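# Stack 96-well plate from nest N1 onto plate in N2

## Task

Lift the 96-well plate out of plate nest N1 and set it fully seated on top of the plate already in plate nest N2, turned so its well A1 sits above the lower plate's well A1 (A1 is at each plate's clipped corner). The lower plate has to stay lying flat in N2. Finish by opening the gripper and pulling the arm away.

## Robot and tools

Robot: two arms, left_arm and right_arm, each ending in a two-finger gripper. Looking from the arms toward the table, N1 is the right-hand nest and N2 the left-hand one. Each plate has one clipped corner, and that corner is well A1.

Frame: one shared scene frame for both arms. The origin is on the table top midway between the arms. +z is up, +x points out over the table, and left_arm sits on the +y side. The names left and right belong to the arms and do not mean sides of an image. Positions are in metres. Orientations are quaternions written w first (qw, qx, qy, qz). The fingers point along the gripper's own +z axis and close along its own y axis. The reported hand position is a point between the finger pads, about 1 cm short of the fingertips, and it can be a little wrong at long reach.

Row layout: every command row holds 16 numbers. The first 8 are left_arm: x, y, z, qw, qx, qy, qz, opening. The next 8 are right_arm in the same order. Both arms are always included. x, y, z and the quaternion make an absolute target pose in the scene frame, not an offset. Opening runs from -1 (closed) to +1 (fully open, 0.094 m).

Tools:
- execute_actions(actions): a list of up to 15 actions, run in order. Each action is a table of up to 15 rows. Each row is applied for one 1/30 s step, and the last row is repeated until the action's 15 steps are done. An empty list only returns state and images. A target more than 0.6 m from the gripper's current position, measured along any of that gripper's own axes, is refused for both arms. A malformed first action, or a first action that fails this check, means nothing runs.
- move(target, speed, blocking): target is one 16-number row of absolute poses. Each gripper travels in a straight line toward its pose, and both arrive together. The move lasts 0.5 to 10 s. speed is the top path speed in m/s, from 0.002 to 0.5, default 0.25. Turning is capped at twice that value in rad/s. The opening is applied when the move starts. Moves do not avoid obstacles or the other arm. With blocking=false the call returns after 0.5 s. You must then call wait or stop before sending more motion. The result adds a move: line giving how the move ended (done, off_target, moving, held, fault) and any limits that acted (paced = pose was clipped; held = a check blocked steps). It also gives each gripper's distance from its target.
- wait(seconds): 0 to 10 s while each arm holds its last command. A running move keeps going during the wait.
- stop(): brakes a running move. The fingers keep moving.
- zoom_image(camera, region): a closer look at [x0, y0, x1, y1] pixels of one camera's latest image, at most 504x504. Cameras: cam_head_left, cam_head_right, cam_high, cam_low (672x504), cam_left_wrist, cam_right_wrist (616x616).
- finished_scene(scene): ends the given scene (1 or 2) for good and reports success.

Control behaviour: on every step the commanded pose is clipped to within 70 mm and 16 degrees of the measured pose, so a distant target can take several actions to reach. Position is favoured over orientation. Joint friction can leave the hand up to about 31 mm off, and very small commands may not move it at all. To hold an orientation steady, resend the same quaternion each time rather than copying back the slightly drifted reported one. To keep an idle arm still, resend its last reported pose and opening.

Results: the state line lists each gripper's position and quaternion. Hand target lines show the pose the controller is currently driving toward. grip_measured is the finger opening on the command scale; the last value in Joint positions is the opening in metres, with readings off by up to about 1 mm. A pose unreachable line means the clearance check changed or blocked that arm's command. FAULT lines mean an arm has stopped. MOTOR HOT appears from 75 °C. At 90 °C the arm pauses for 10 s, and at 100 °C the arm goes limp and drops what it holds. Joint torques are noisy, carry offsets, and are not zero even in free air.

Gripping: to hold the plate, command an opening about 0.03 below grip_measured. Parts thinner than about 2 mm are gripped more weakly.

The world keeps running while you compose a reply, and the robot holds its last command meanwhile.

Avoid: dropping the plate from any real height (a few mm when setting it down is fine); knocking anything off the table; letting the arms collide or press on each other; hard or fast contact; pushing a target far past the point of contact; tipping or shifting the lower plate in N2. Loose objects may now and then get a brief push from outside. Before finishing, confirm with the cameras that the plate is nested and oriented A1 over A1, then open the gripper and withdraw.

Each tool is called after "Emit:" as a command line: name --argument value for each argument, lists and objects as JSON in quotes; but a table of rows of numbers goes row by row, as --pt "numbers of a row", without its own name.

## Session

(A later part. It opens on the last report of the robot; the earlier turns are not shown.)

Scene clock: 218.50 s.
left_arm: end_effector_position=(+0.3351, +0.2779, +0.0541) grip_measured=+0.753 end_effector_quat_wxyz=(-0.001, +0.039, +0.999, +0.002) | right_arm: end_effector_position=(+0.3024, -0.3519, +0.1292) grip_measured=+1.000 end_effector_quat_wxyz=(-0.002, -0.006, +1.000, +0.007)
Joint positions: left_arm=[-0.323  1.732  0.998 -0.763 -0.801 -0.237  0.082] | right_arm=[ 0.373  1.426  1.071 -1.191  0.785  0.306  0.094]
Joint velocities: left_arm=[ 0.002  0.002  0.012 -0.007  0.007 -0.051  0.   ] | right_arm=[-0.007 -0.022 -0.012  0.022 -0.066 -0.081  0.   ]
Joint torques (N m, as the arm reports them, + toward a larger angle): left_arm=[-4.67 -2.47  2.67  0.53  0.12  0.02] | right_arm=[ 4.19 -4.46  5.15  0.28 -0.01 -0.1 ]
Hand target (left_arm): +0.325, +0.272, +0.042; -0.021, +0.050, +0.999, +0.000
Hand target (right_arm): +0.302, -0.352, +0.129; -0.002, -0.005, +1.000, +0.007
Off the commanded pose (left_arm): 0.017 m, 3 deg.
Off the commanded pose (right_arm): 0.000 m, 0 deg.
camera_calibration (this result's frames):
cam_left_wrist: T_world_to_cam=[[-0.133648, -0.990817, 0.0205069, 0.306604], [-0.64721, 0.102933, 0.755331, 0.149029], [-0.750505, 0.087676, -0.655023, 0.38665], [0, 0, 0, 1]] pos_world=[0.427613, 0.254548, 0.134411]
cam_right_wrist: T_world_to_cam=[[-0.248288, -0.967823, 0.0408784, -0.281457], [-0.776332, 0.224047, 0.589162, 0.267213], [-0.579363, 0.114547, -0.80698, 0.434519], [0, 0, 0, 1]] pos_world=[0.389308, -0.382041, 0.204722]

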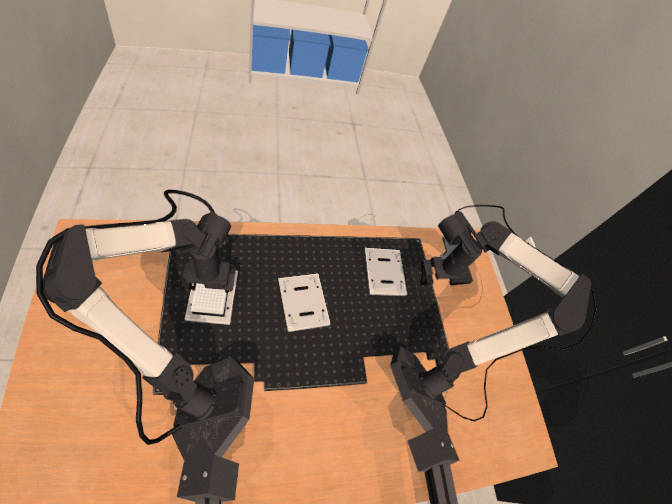

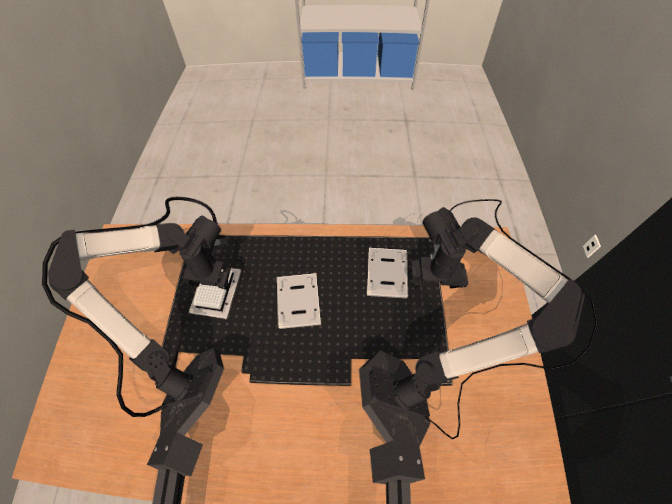

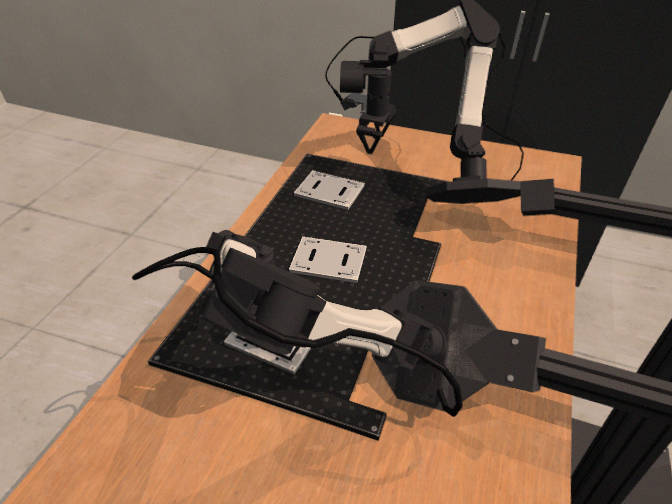

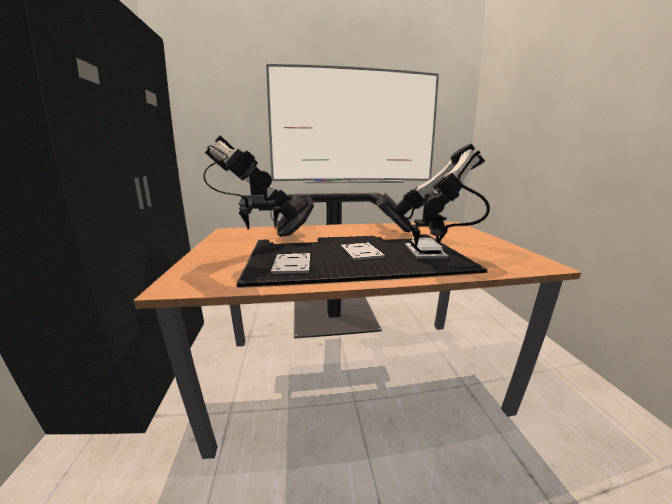

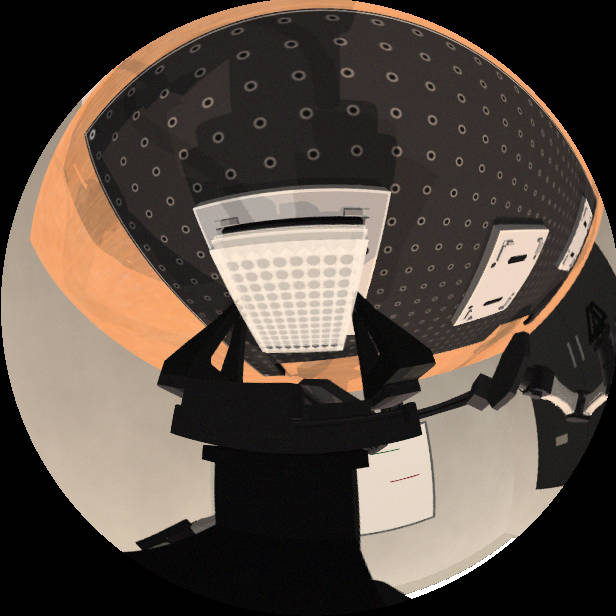

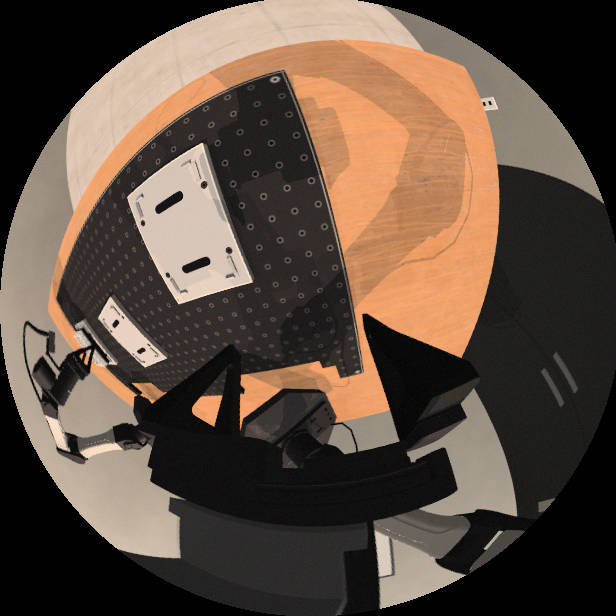

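Emit:
execute_actions --actions '[[[0.331,0.275,0.049,-0.008,0.044,0.999,0.001,0.72,0.3024,-0.3519,0.1292,-0.002,-0.005,1,0.007,1]],[[0.331,0.275,0.049,-0.008,0.044,0.999,0.001,0.8,0.3024,-0.3519,0.1292,-0.002,-0.005,1,0.007,1]],[[0.331,0.275,0.049,-0.008,0.044,0.999,0.001,1,0.3024,-0.3519,0.1292,-0.002,-0.005,1,0.007,1]]]'

Emit:
zoom_image --camera "cam_left_wrist" --region '[170,160,420,380]'

Emit:
move --target '[0.336,0.277,0.095,0,0.037,0.999,0,1,0.3024,-0.3519,0.1292,-0.002,-0.005,1,0.007,1]' --speed 0.08

Emit:
move --target '[0.24,0.302,0.13,0,0.037,0.999,0,1,0.3024,-0.3519,0.1292,-0.002,-0.005,1,0.007,1]' --speed 0.15

Emit:
zoom_image --camera "cam_left_wrist" --region '[190,40,410,260]'

Emit:
zoom_image --camera "cam_low" --region '[395,225,455,265]'

Scene clock: 229.13 s.
left_arm: end_effector_position=(+0.3351, +0.2780, +0.0540) grip_measured=+1.000 end_effector_quat_wxyz=(-0.001, +0.039, +0.999, +0.002) | right_arm: end_effector_position=(+0.3024, -0.3519, +0.1292) grip_measured=+1.000 end_effector_quat_wxyz=(-0.002, -0.006, +1.000, +0.007)
Joint positions: left_arm=[-0.322  1.732  0.998 -0.763 -0.801 -0.237  0.094] | right_arm=[ 0.373  1.426  1.071 -1.191  0.785  0.306  0.094]
Joint velocities: left_arm=[-0.002 -0.017 -0.002  0.007 -0.051 -0.066  0.   ] | right_arm=[-0.012  0.002  0.002  0.007 -0.007 -0.007  0.   ]
Joint torques (N m, as the arm reports them, + toward a larger angle): left_arm=[-5.64 -3.79  3.35  0.5   0.03  0.  ] | right_arm=[ 4.19 -4.45  5.15  0.28  0.   -0.1 ]
Hand target (left_arm): +0.331, +0.275, +0.049; -0.008, +0.044, +0.999, +0.001
Hand target (right_arm): +0.302, -0.352, +0.129; -0.002, -0.005, +1.000, +0.007
Off the commanded pose (left_arm): 0.007 m, 1 deg.
Off the commanded pose (right_arm): 0.000 m, 0 deg.
camera_calibration (this result's frames):
cam_left_wrist: T_world_to_cam=[[-0.133379, -0.990854, 0.0204298, 0.30662], [-0.647048, 0.102677, 0.755504, 0.149075], [-0.750692, 0.0875496, -0.654826, 0.386663], [0, 0, 0, 1]] pos_world=[0.42762, 0.254657, 0.134306]
cam_right_wrist: T_world_to_cam=[[-0.248288, -0.967823, 0.0408784, -0.281457], [-0.776332, 0.224047, 0.589162, 0.267213], [-0.579363, 0.114547, -0.80698, 0.434519], [0, 0, 0, 1]] pos_world=[0.389308, -0.382041, 0.204722]

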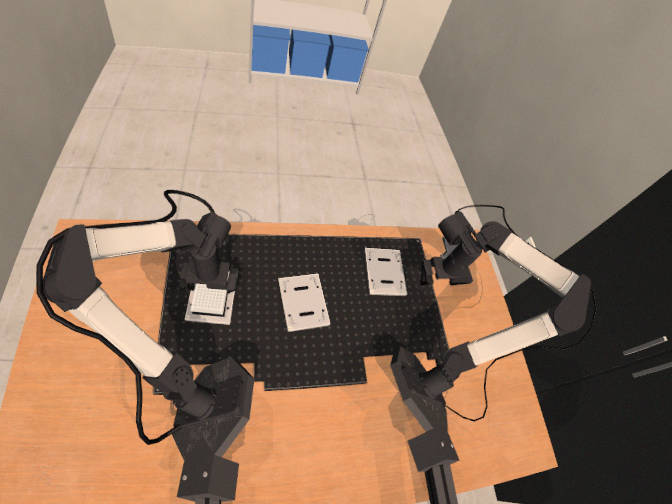

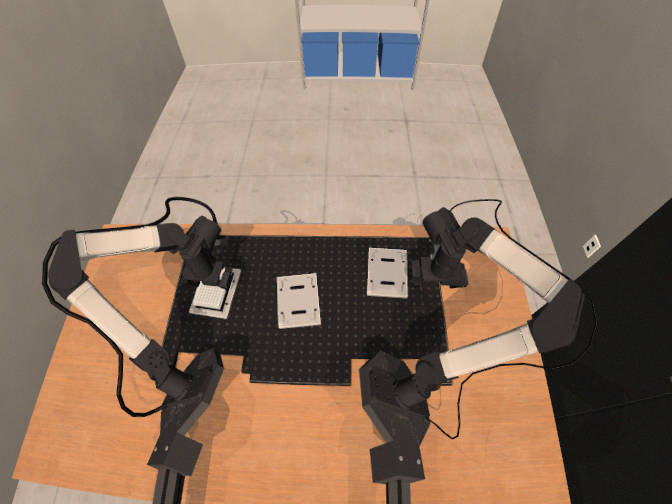

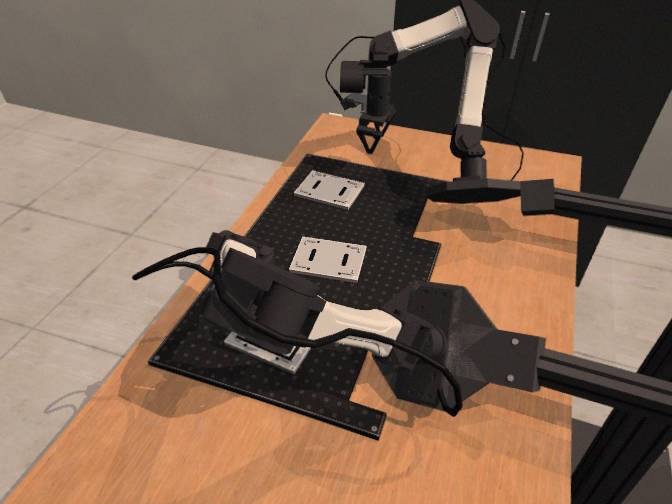

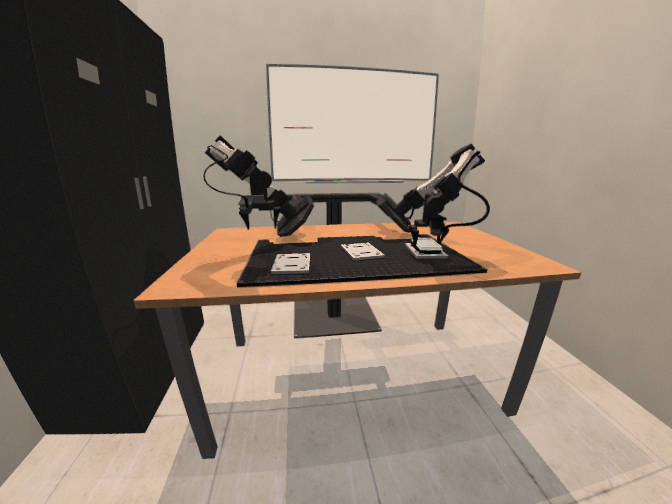

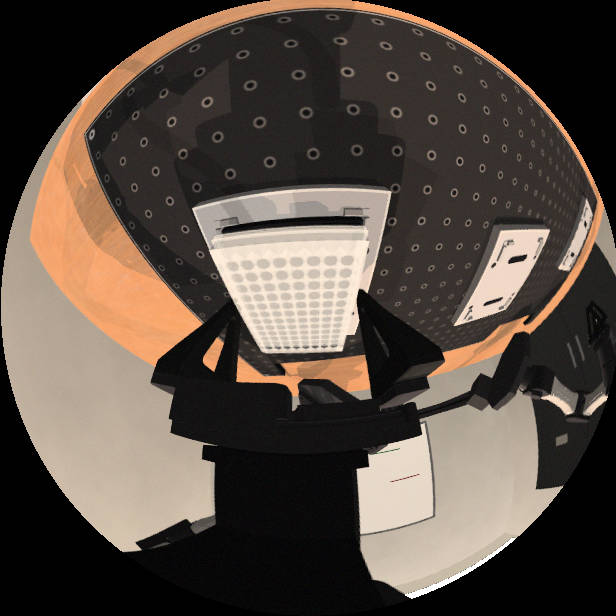

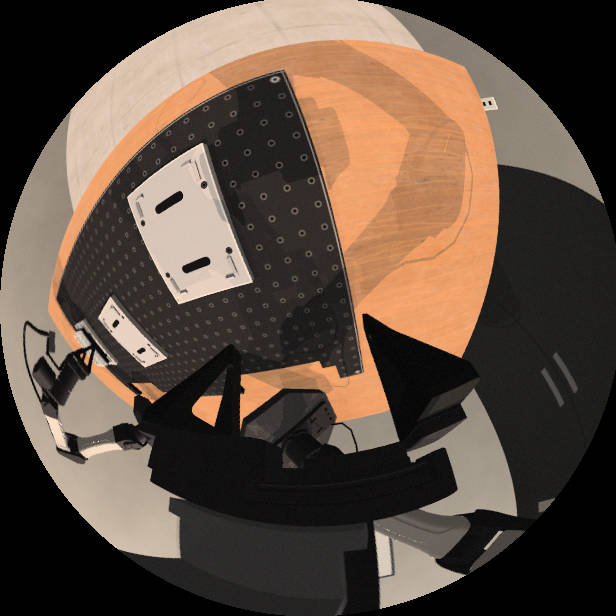

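Region (170, 160, 420, 380) of cam_left_wrist's 616x616 image, scaled by 2.016, with more detail than that image has; it fills the top 444 rows of this view, and the rest is white.

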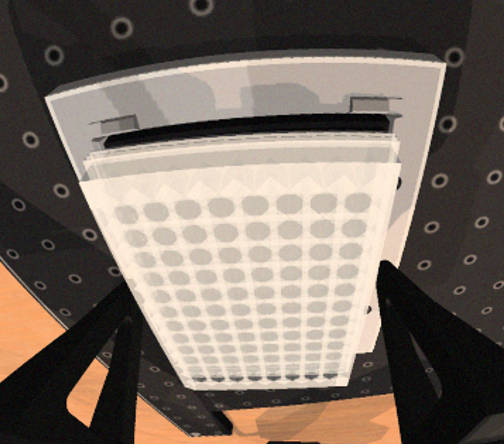

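Scene clock: 230.20 s.
left_arm: end_effector_position=(+0.3283, +0.2722, +0.0850) grip_measured=+1.000 end_effector_quat_wxyz=(-0.010, +0.052, +0.999, +0.005) | right_arm: end_effector_position=(+0.3024, -0.3519, +0.1292) grip_measured=+1.000 end_effector_quat_wxyz=(-0.002, -0.006, +1.000, +0.007)
Joint positions: left_arm=[-0.418  1.732  1.068 -0.96  -0.801 -0.368  0.094] | right_arm=[ 0.373  1.426  1.071 -1.191  0.785  0.306  0.094]
Joint velocities: left_arm=[-0.007 -0.012 -0.012  0.037 -0.007 -0.007  0.   ] | right_arm=[ 0.002 -0.017  0.007 -0.007 -0.022 -0.066  0.   ]
Joint torques (N m, as the arm reports them, + toward a larger angle): left_arm=[-6.7  -6.22  6.03  0.12 -0.02 -0.14] | right_arm=[ 4.19 -4.45  5.15  0.28  0.   -0.09]
Hand target (left_arm): +0.335, +0.277, +0.095; +0.001, +0.037, +0.999, -0.002
Hand target (right_arm): +0.302, -0.352, +0.129; -0.002, -0.005, +1.000, +0.007
Off the commanded pose (left_arm): 0.014 m, 2 deg.
Off the commanded pose (right_arm): 0.000 m, 0 deg.
move: off_target (left_arm)
camera_calibration (this result's frames):
cam_left_wrist: T_world_to_cam=[[-0.158322, -0.987239, 0.0171158, 0.306846], [-0.630648, 0.114444, 0.767584, 0.112304], [-0.759748, 0.110731, -0.64072, 0.397824], [0, 0, 0, 1]] pos_world=[0.42165, 0.246026, 0.163439]
cam_right_wrist: T_world_to_cam=[[-0.248288, -0.967823, 0.0408784, -0.281457], [-0.776332, 0.224047, 0.589162, 0.267213], [-0.579363, 0.114547, -0.80698, 0.434519], [0, 0, 0, 1]] pos_world=[0.389308, -0.382041, 0.204722]

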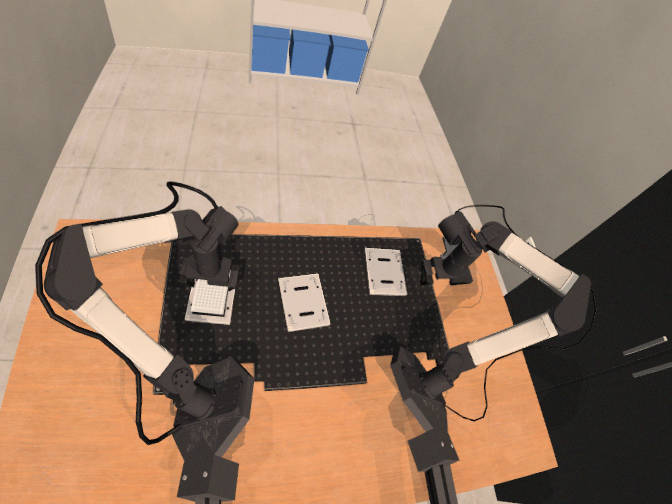

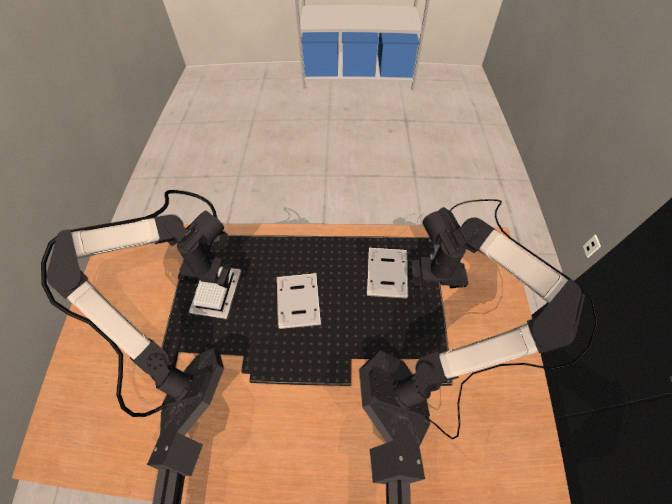

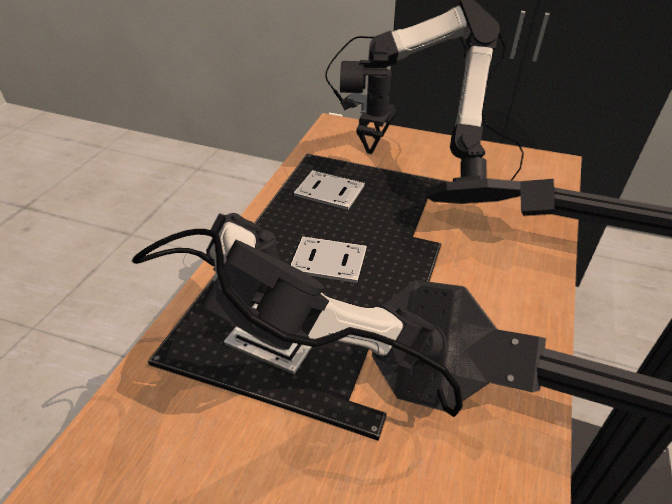

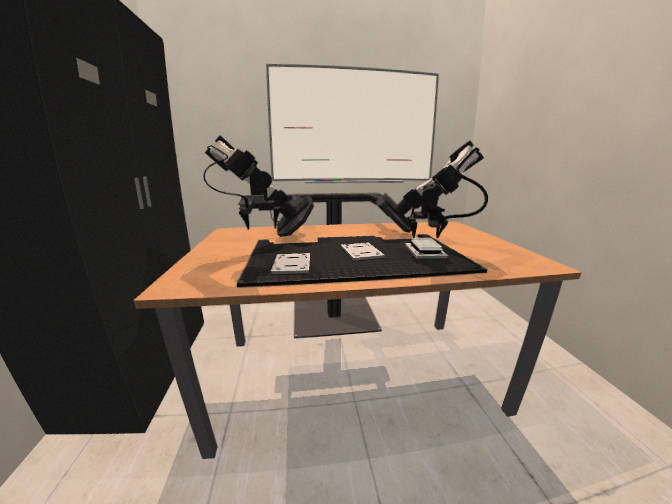

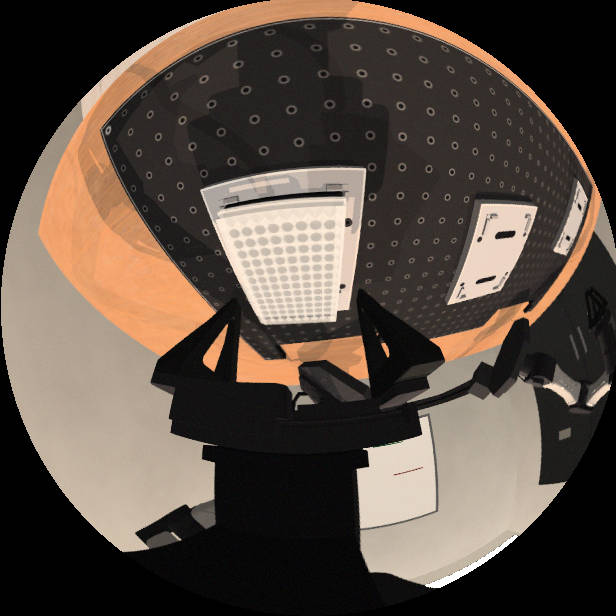

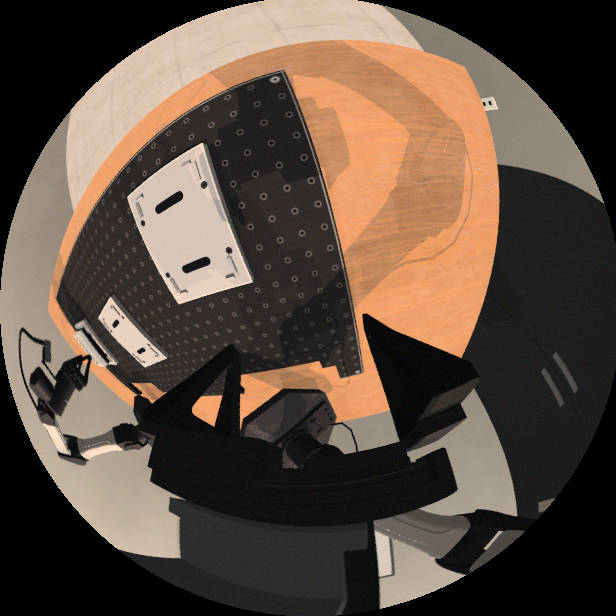

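Scene clock: 231.47 s.
left_arm: end_effector_position=(+0.2489, +0.2992, +0.1286) grip_measured=+1.000 end_effector_quat_wxyz=(+0.008, +0.033, +0.999, -0.004) | right_arm: end_effector_position=(+0.3024, -0.3519, +0.1292) grip_measured=+1.000 end_effector_quat_wxyz=(-0.002, -0.006, +1.000, +0.007)
Joint positions: left_arm=[-0.607  1.407  0.847 -1.198 -0.782 -0.634  0.094] | right_arm=[ 0.373  1.426  1.071 -1.191  0.785  0.306  0.094]
Joint velocities: left_arm=[-0.002  0.012 -0.007  0.007 -0.007  0.007  0.   ] | right_arm=[-0.002  0.027  0.007  0.095 -0.081  0.081  0.   ]
Joint torques (N m, as the arm reports them, + toward a larger angle): left_arm=[-4.59 -3.01  3.18  0.2   0.03 -0.16] | right_arm=[ 4.18 -4.45  5.14  0.28  0.   -0.09]
Hand target (left_arm): +0.240, +0.301, +0.128; +0.001, +0.037, +0.999, -0.003
Hand target (right_arm): +0.302, -0.352, +0.129; -0.002, -0.005, +1.000, +0.007
Off the commanded pose (left_arm): 0.009 m, 1 deg.
Off the commanded pose (right_arm): 0.000 m, 0 deg.
move: done
camera_calibration (this result's frames):
cam_left_wrist: T_world_to_cam=[[-0.122369, -0.992021, 0.0303238, 0.310949], [-0.660718, 0.104224, 0.743363, 0.0392989], [-0.740593, 0.0709289, -0.6682, 0.373146], [0, 0, 0, 1]] pos_world=[0.340365, 0.277905, 0.210694]
cam_right_wrist: T_world_to_cam=[[-0.248288, -0.967823, 0.0408784, -0.281457], [-0.776332, 0.224047, 0.589162, 0.267213], [-0.579363, 0.114547, -0.80698, 0.434519], [0, 0, 0, 1]] pos_world=[0.389308, -0.382041, 0.204722]

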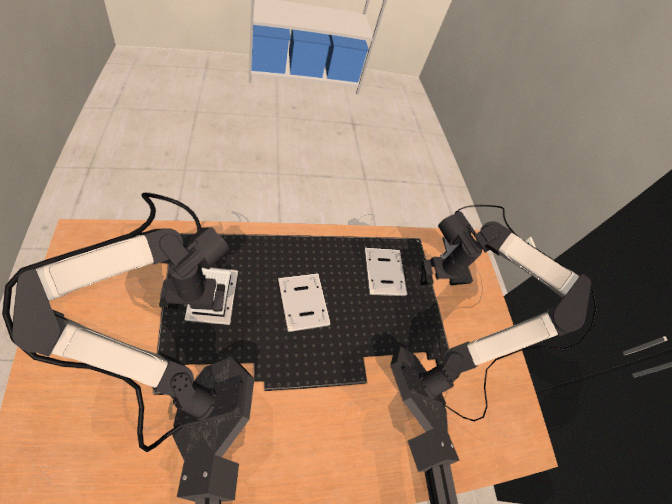

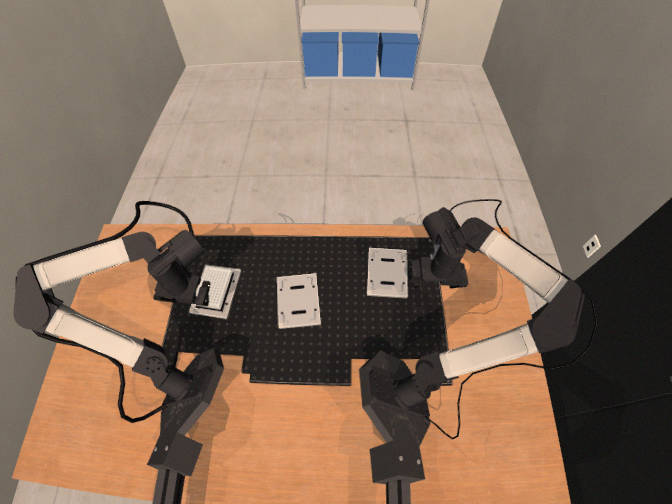

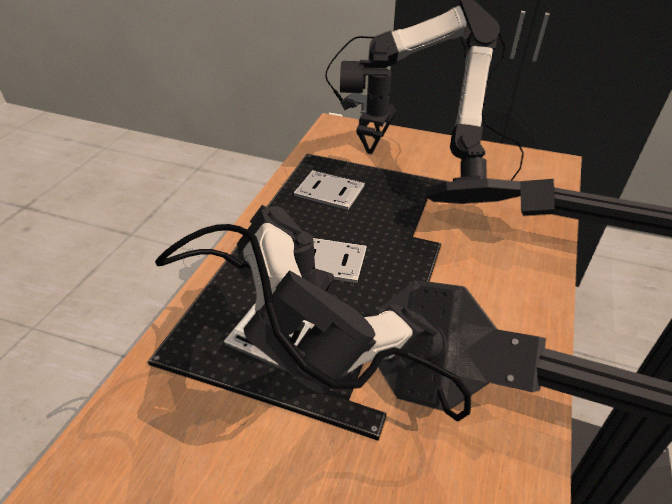

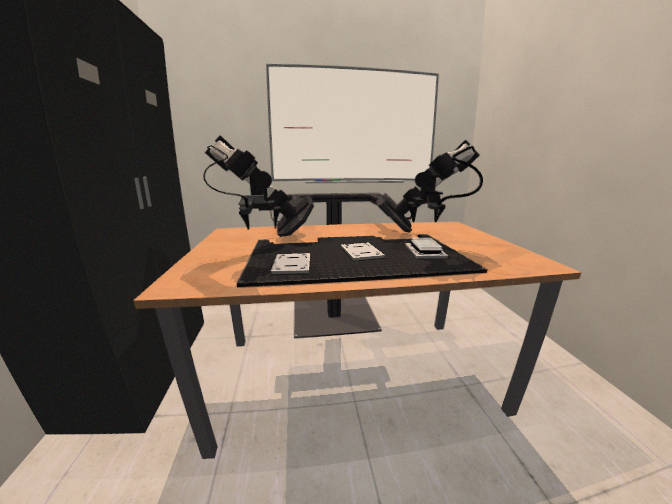

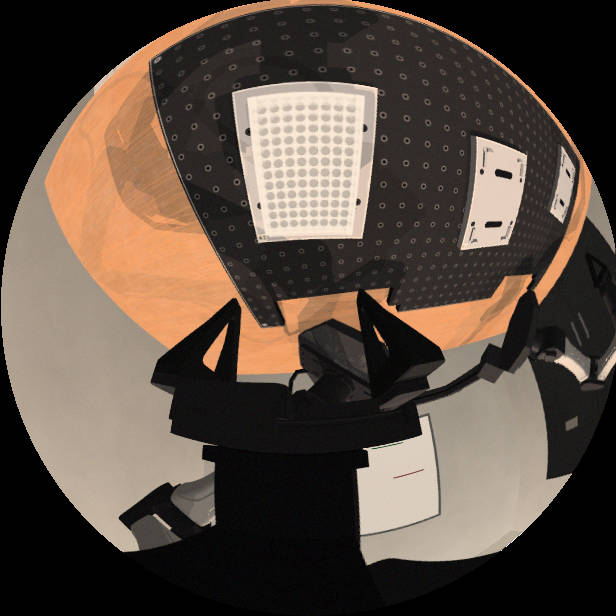

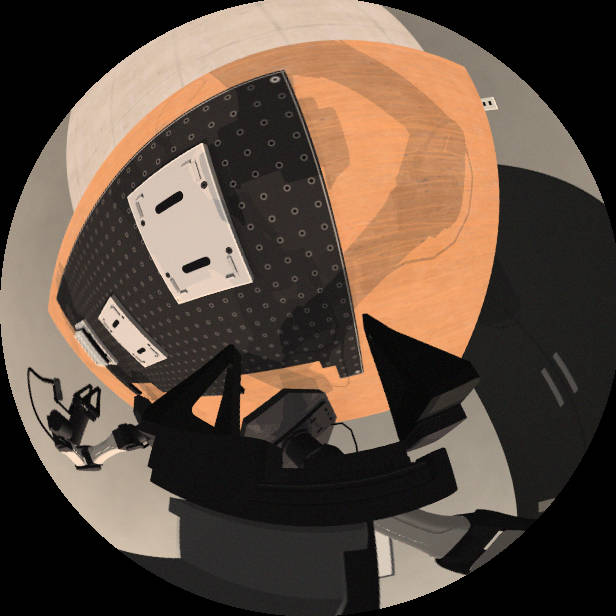

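Region (190, 40, 410, 260) of cam_left_wrist's 616x616 image, scaled by 2.291, with more detail than that image has.

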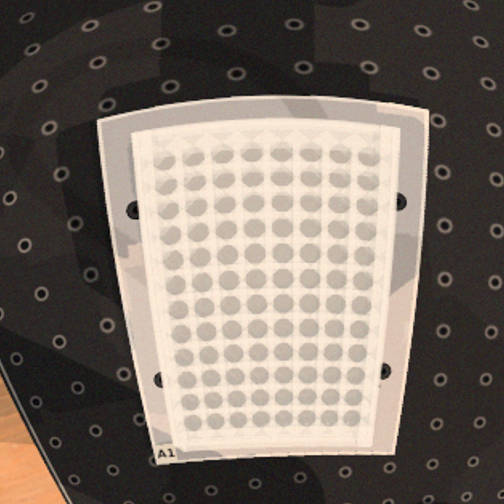

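Region (395, 225, 455, 265) of cam_low's 672x504 image, scaled by 8.400, with more detail than that image has.

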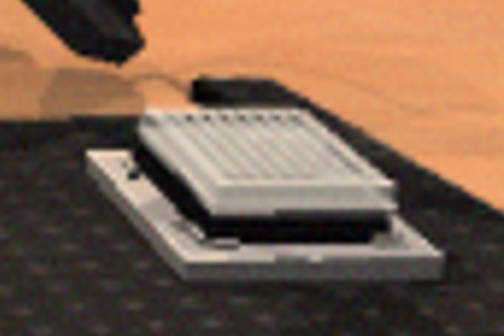

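Emit:
move --target '[0.372,0.274,0.085,-0.004,0.036,0.999,0,1,0.3024,-0.3519,0.1292,-0.002,-0.005,1,0.007,1]' --speed 0.12

Emit:
move --target '[0.368,0.2715,0.047,-0.01,0.044,0.999,0,1,0.3024,-0.3519,0.1292,-0.002,-0.005,1,0.007,1]' --speed 0.04

Emit:
zoom_image --camera "cam_left_wrist" --region '[190,210,410,400]'

Scene clock: 241.13 s.
left_arm: end_effector_position=(+0.3636, +0.2757, +0.0897) grip_measured=+1.000 end_effector_quat_wxyz=(-0.011, +0.039, +0.999, +0.001) | right_arm: end_effector_position=(+0.3024, -0.3519, +0.1292) grip_measured=+1.000 end_effector_quat_wxyz=(-0.002, -0.006, +1.000, +0.007)
Joint positions: left_arm=[-0.385  1.808  1.233 -1.013 -0.795 -0.346  0.094] | right_arm=[ 0.373  1.426  1.071 -1.191  0.785  0.306  0.094]
Joint velocities: left_arm=[-0.002 -0.007 -0.012 -0.037  0.007  0.037  0.   ] | right_arm=[ 0.002 -0.022 -0.012  0.037  0.051  0.051  0.   ]
Joint torques (N m, as the arm reports them, + toward a larger angle): left_arm=[-6.16 -3.91  6.15  0.5  -0.13  0.06] | right_arm=[ 4.19 -4.46  5.14  0.28  0.   -0.09]
Hand target (left_arm): +0.372, +0.275, +0.088; -0.005, +0.036, +0.999, +0.004
Hand target (right_arm): +0.302, -0.352, +0.129; -0.002, -0.005, +1.000, +0.007
Off the commanded pose (left_arm): 0.010 m, 1 deg.
Off the commanded pose (right_arm): 0.000 m, 0 deg.
move: done
camera_calibration (this result's frames):
cam_left_wrist: T_world_to_cam=[[-0.132903, -0.99084, 0.0239393, 0.306928], [-0.632268, 0.103358, 0.767824, 0.134181], [-0.763265, 0.0869104, -0.640213, 0.435073], [0, 0, 0, 1]] pos_world=[0.457706, 0.252435, 0.168164]
cam_right_wrist: T_world_to_cam=[[-0.248288, -0.967823, 0.0408784, -0.281457], [-0.776332, 0.224047, 0.589162, 0.267213], [-0.579363, 0.114547, -0.80698, 0.434519], [0, 0, 0, 1]] pos_world=[0.389308, -0.382041, 0.204722]

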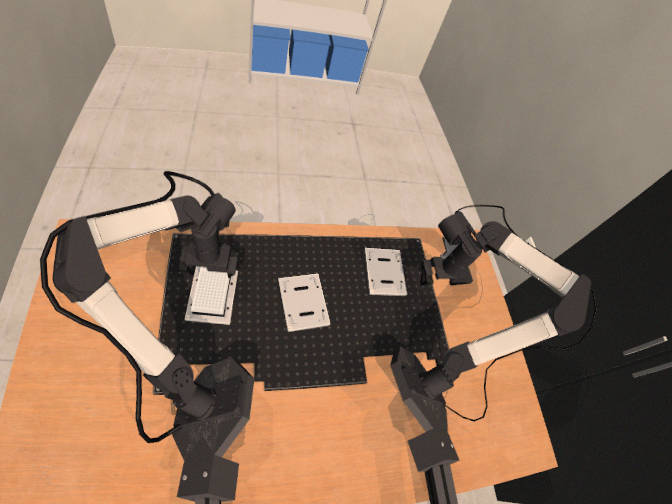

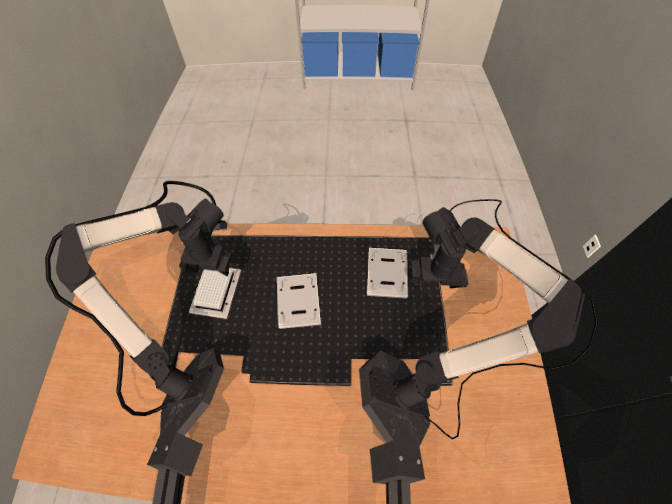

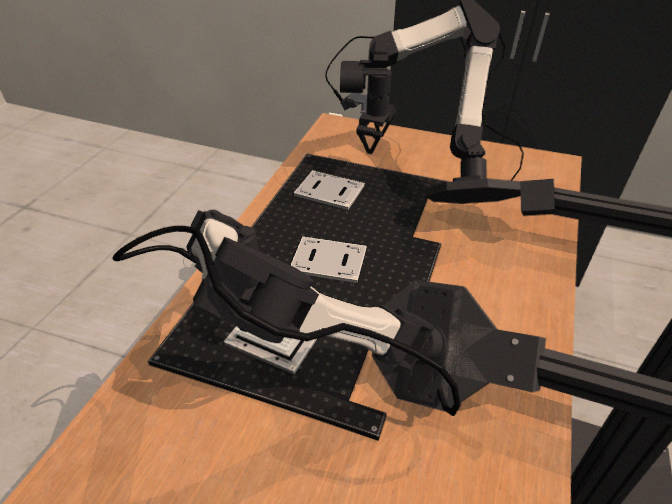

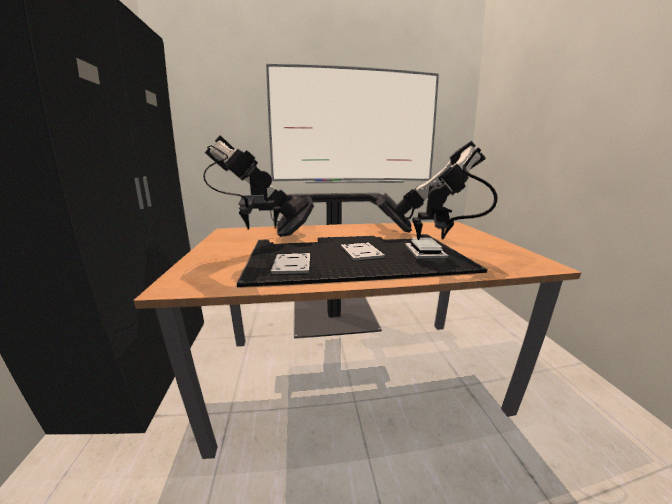

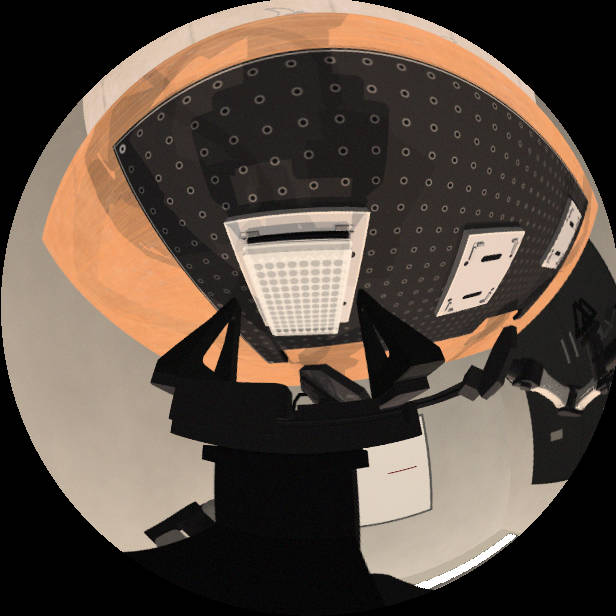

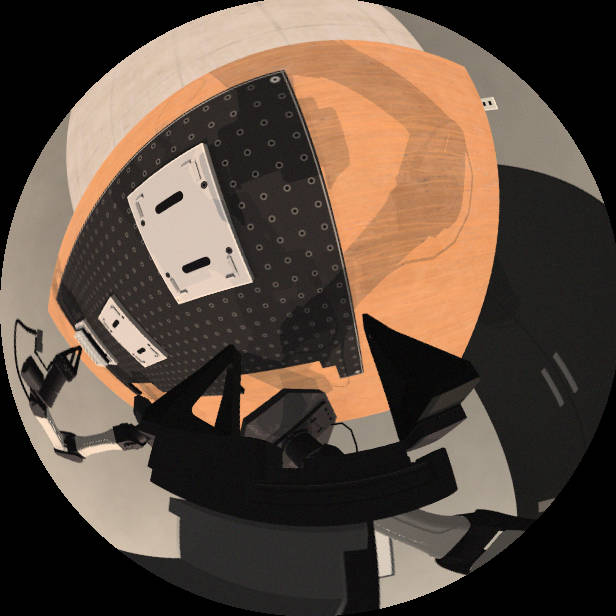

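Scene clock: 242.70 s.
left_arm: end_effector_position=(+0.3732, +0.2726, +0.0642) grip_measured=+1.000 end_effector_quat_wxyz=(-0.001, +0.043, +0.999, -0.014) | right_arm: end_effector_position=(+0.3024, -0.3519, +0.1292) grip_measured=+1.000 end_effector_quat_wxyz=(-0.002, -0.006, +1.000, +0.007)
Joint positions: left_arm=[-0.318  1.82   1.188 -0.849 -0.769 -0.216  0.094] | right_arm=[ 0.373  1.426  1.071 -1.191  0.785  0.306  0.094]
Joint velocities: left_arm=[-0.002 -0.002 -0.007 -0.007 -0.051 -0.037  0.   ] | right_arm=[-0.017 -0.007 -0.012 -0.007 -0.037  0.037  0.   ]
Joint torques (N m, as the arm reports them, + toward a larger angle): left_arm=[-4.98 -3.18  2.45  0.86 -0.23  0.01] | right_arm=[ 4.2  -4.45  5.16  0.28 -0.01 -0.09]
Hand target (left_arm): +0.368, +0.272, +0.048; -0.011, +0.044, +0.999, +0.001
Hand target (right_arm): +0.302, -0.352, +0.129; -0.002, -0.005, +1.000, +0.007
Off the commanded pose (left_arm): 0.018 m, 2 deg.
Off the commanded pose (right_arm): 0.000 m, 0 deg.
move: off_target (left_arm)
camera_calibration (this result's frames):
cam_left_wrist: T_world_to_cam=[[-0.140922, -0.988573, 0.0535252, 0.306298], [-0.645095, 0.132702, 0.752491, 0.157841], [-0.750995, 0.0715139, -0.656424, 0.427002], [0, 0, 0, 1]] pos_world=[0.465663, 0.251316, 0.145126]
cam_right_wrist: T_world_to_cam=[[-0.248288, -0.967823, 0.0408784, -0.281457], [-0.776332, 0.224047, 0.589162, 0.267213], [-0.579363, 0.114547, -0.80698, 0.434519], [0, 0, 0, 1]] pos_world=[0.389308, -0.382041, 0.204722]

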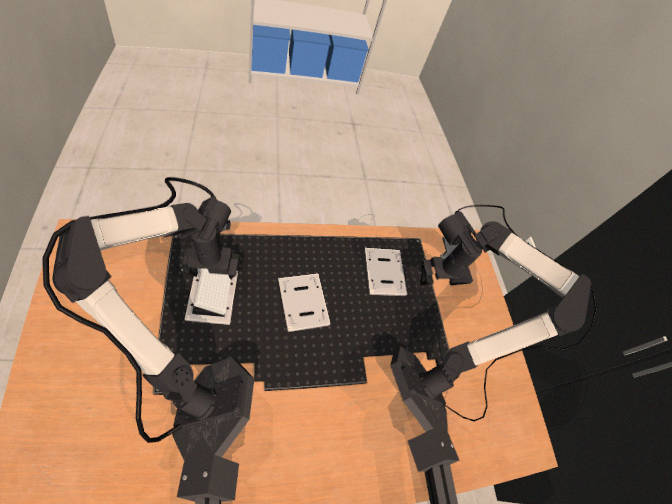

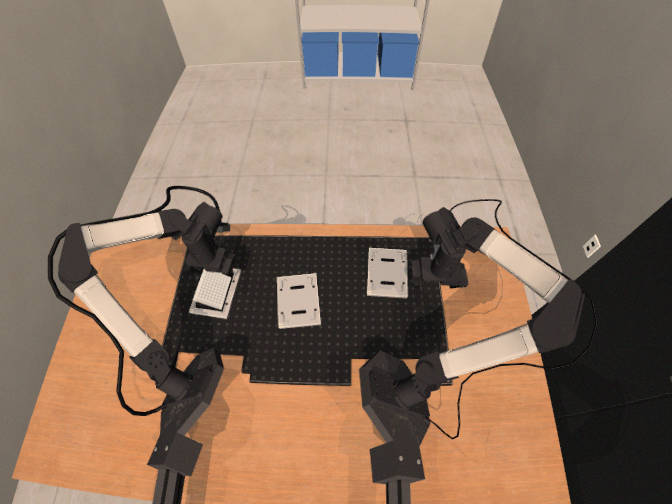

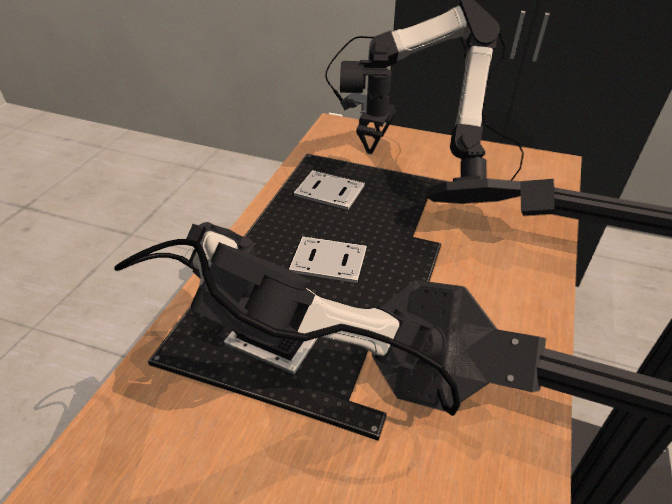

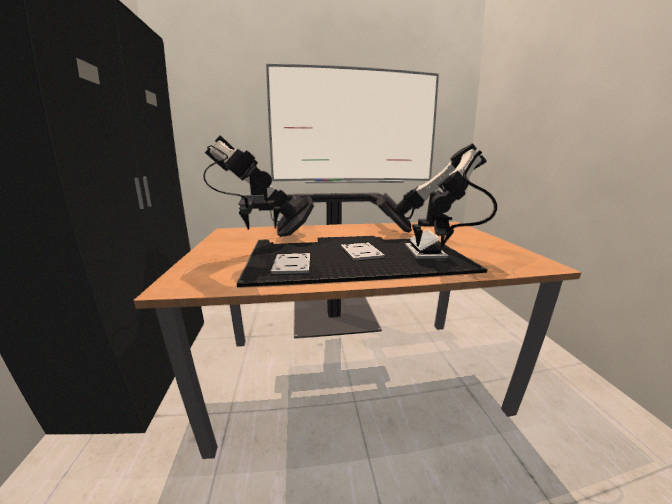

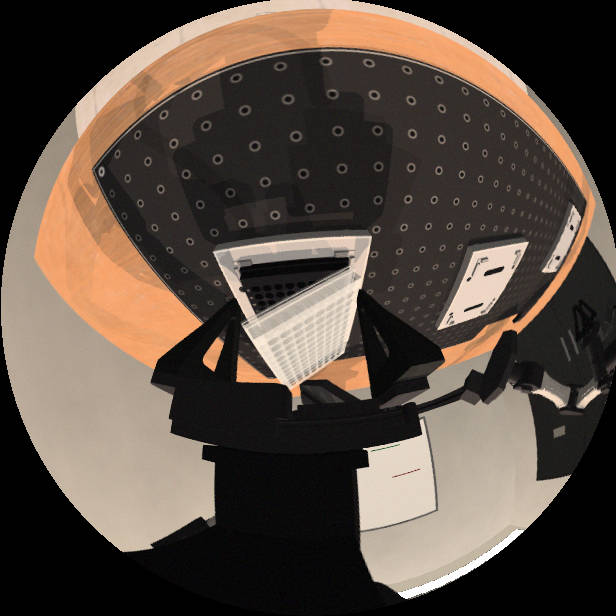

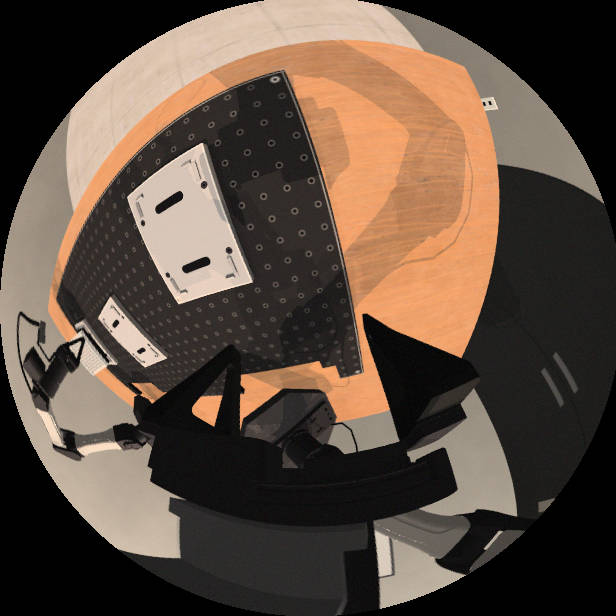

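Region (190, 210, 410, 400) of cam_left_wrist's 616x616 image, scaled by 2.291, with more detail than that image has; it fills the top 435 rows of this view, and the rest is white.

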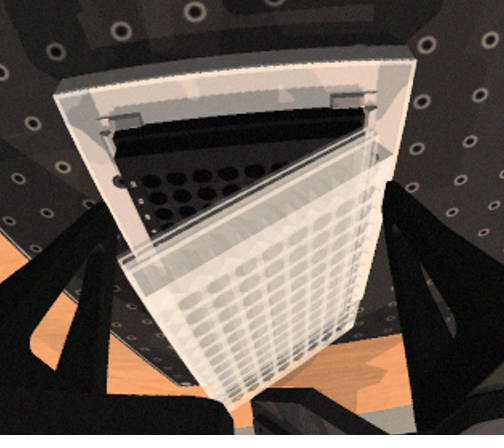

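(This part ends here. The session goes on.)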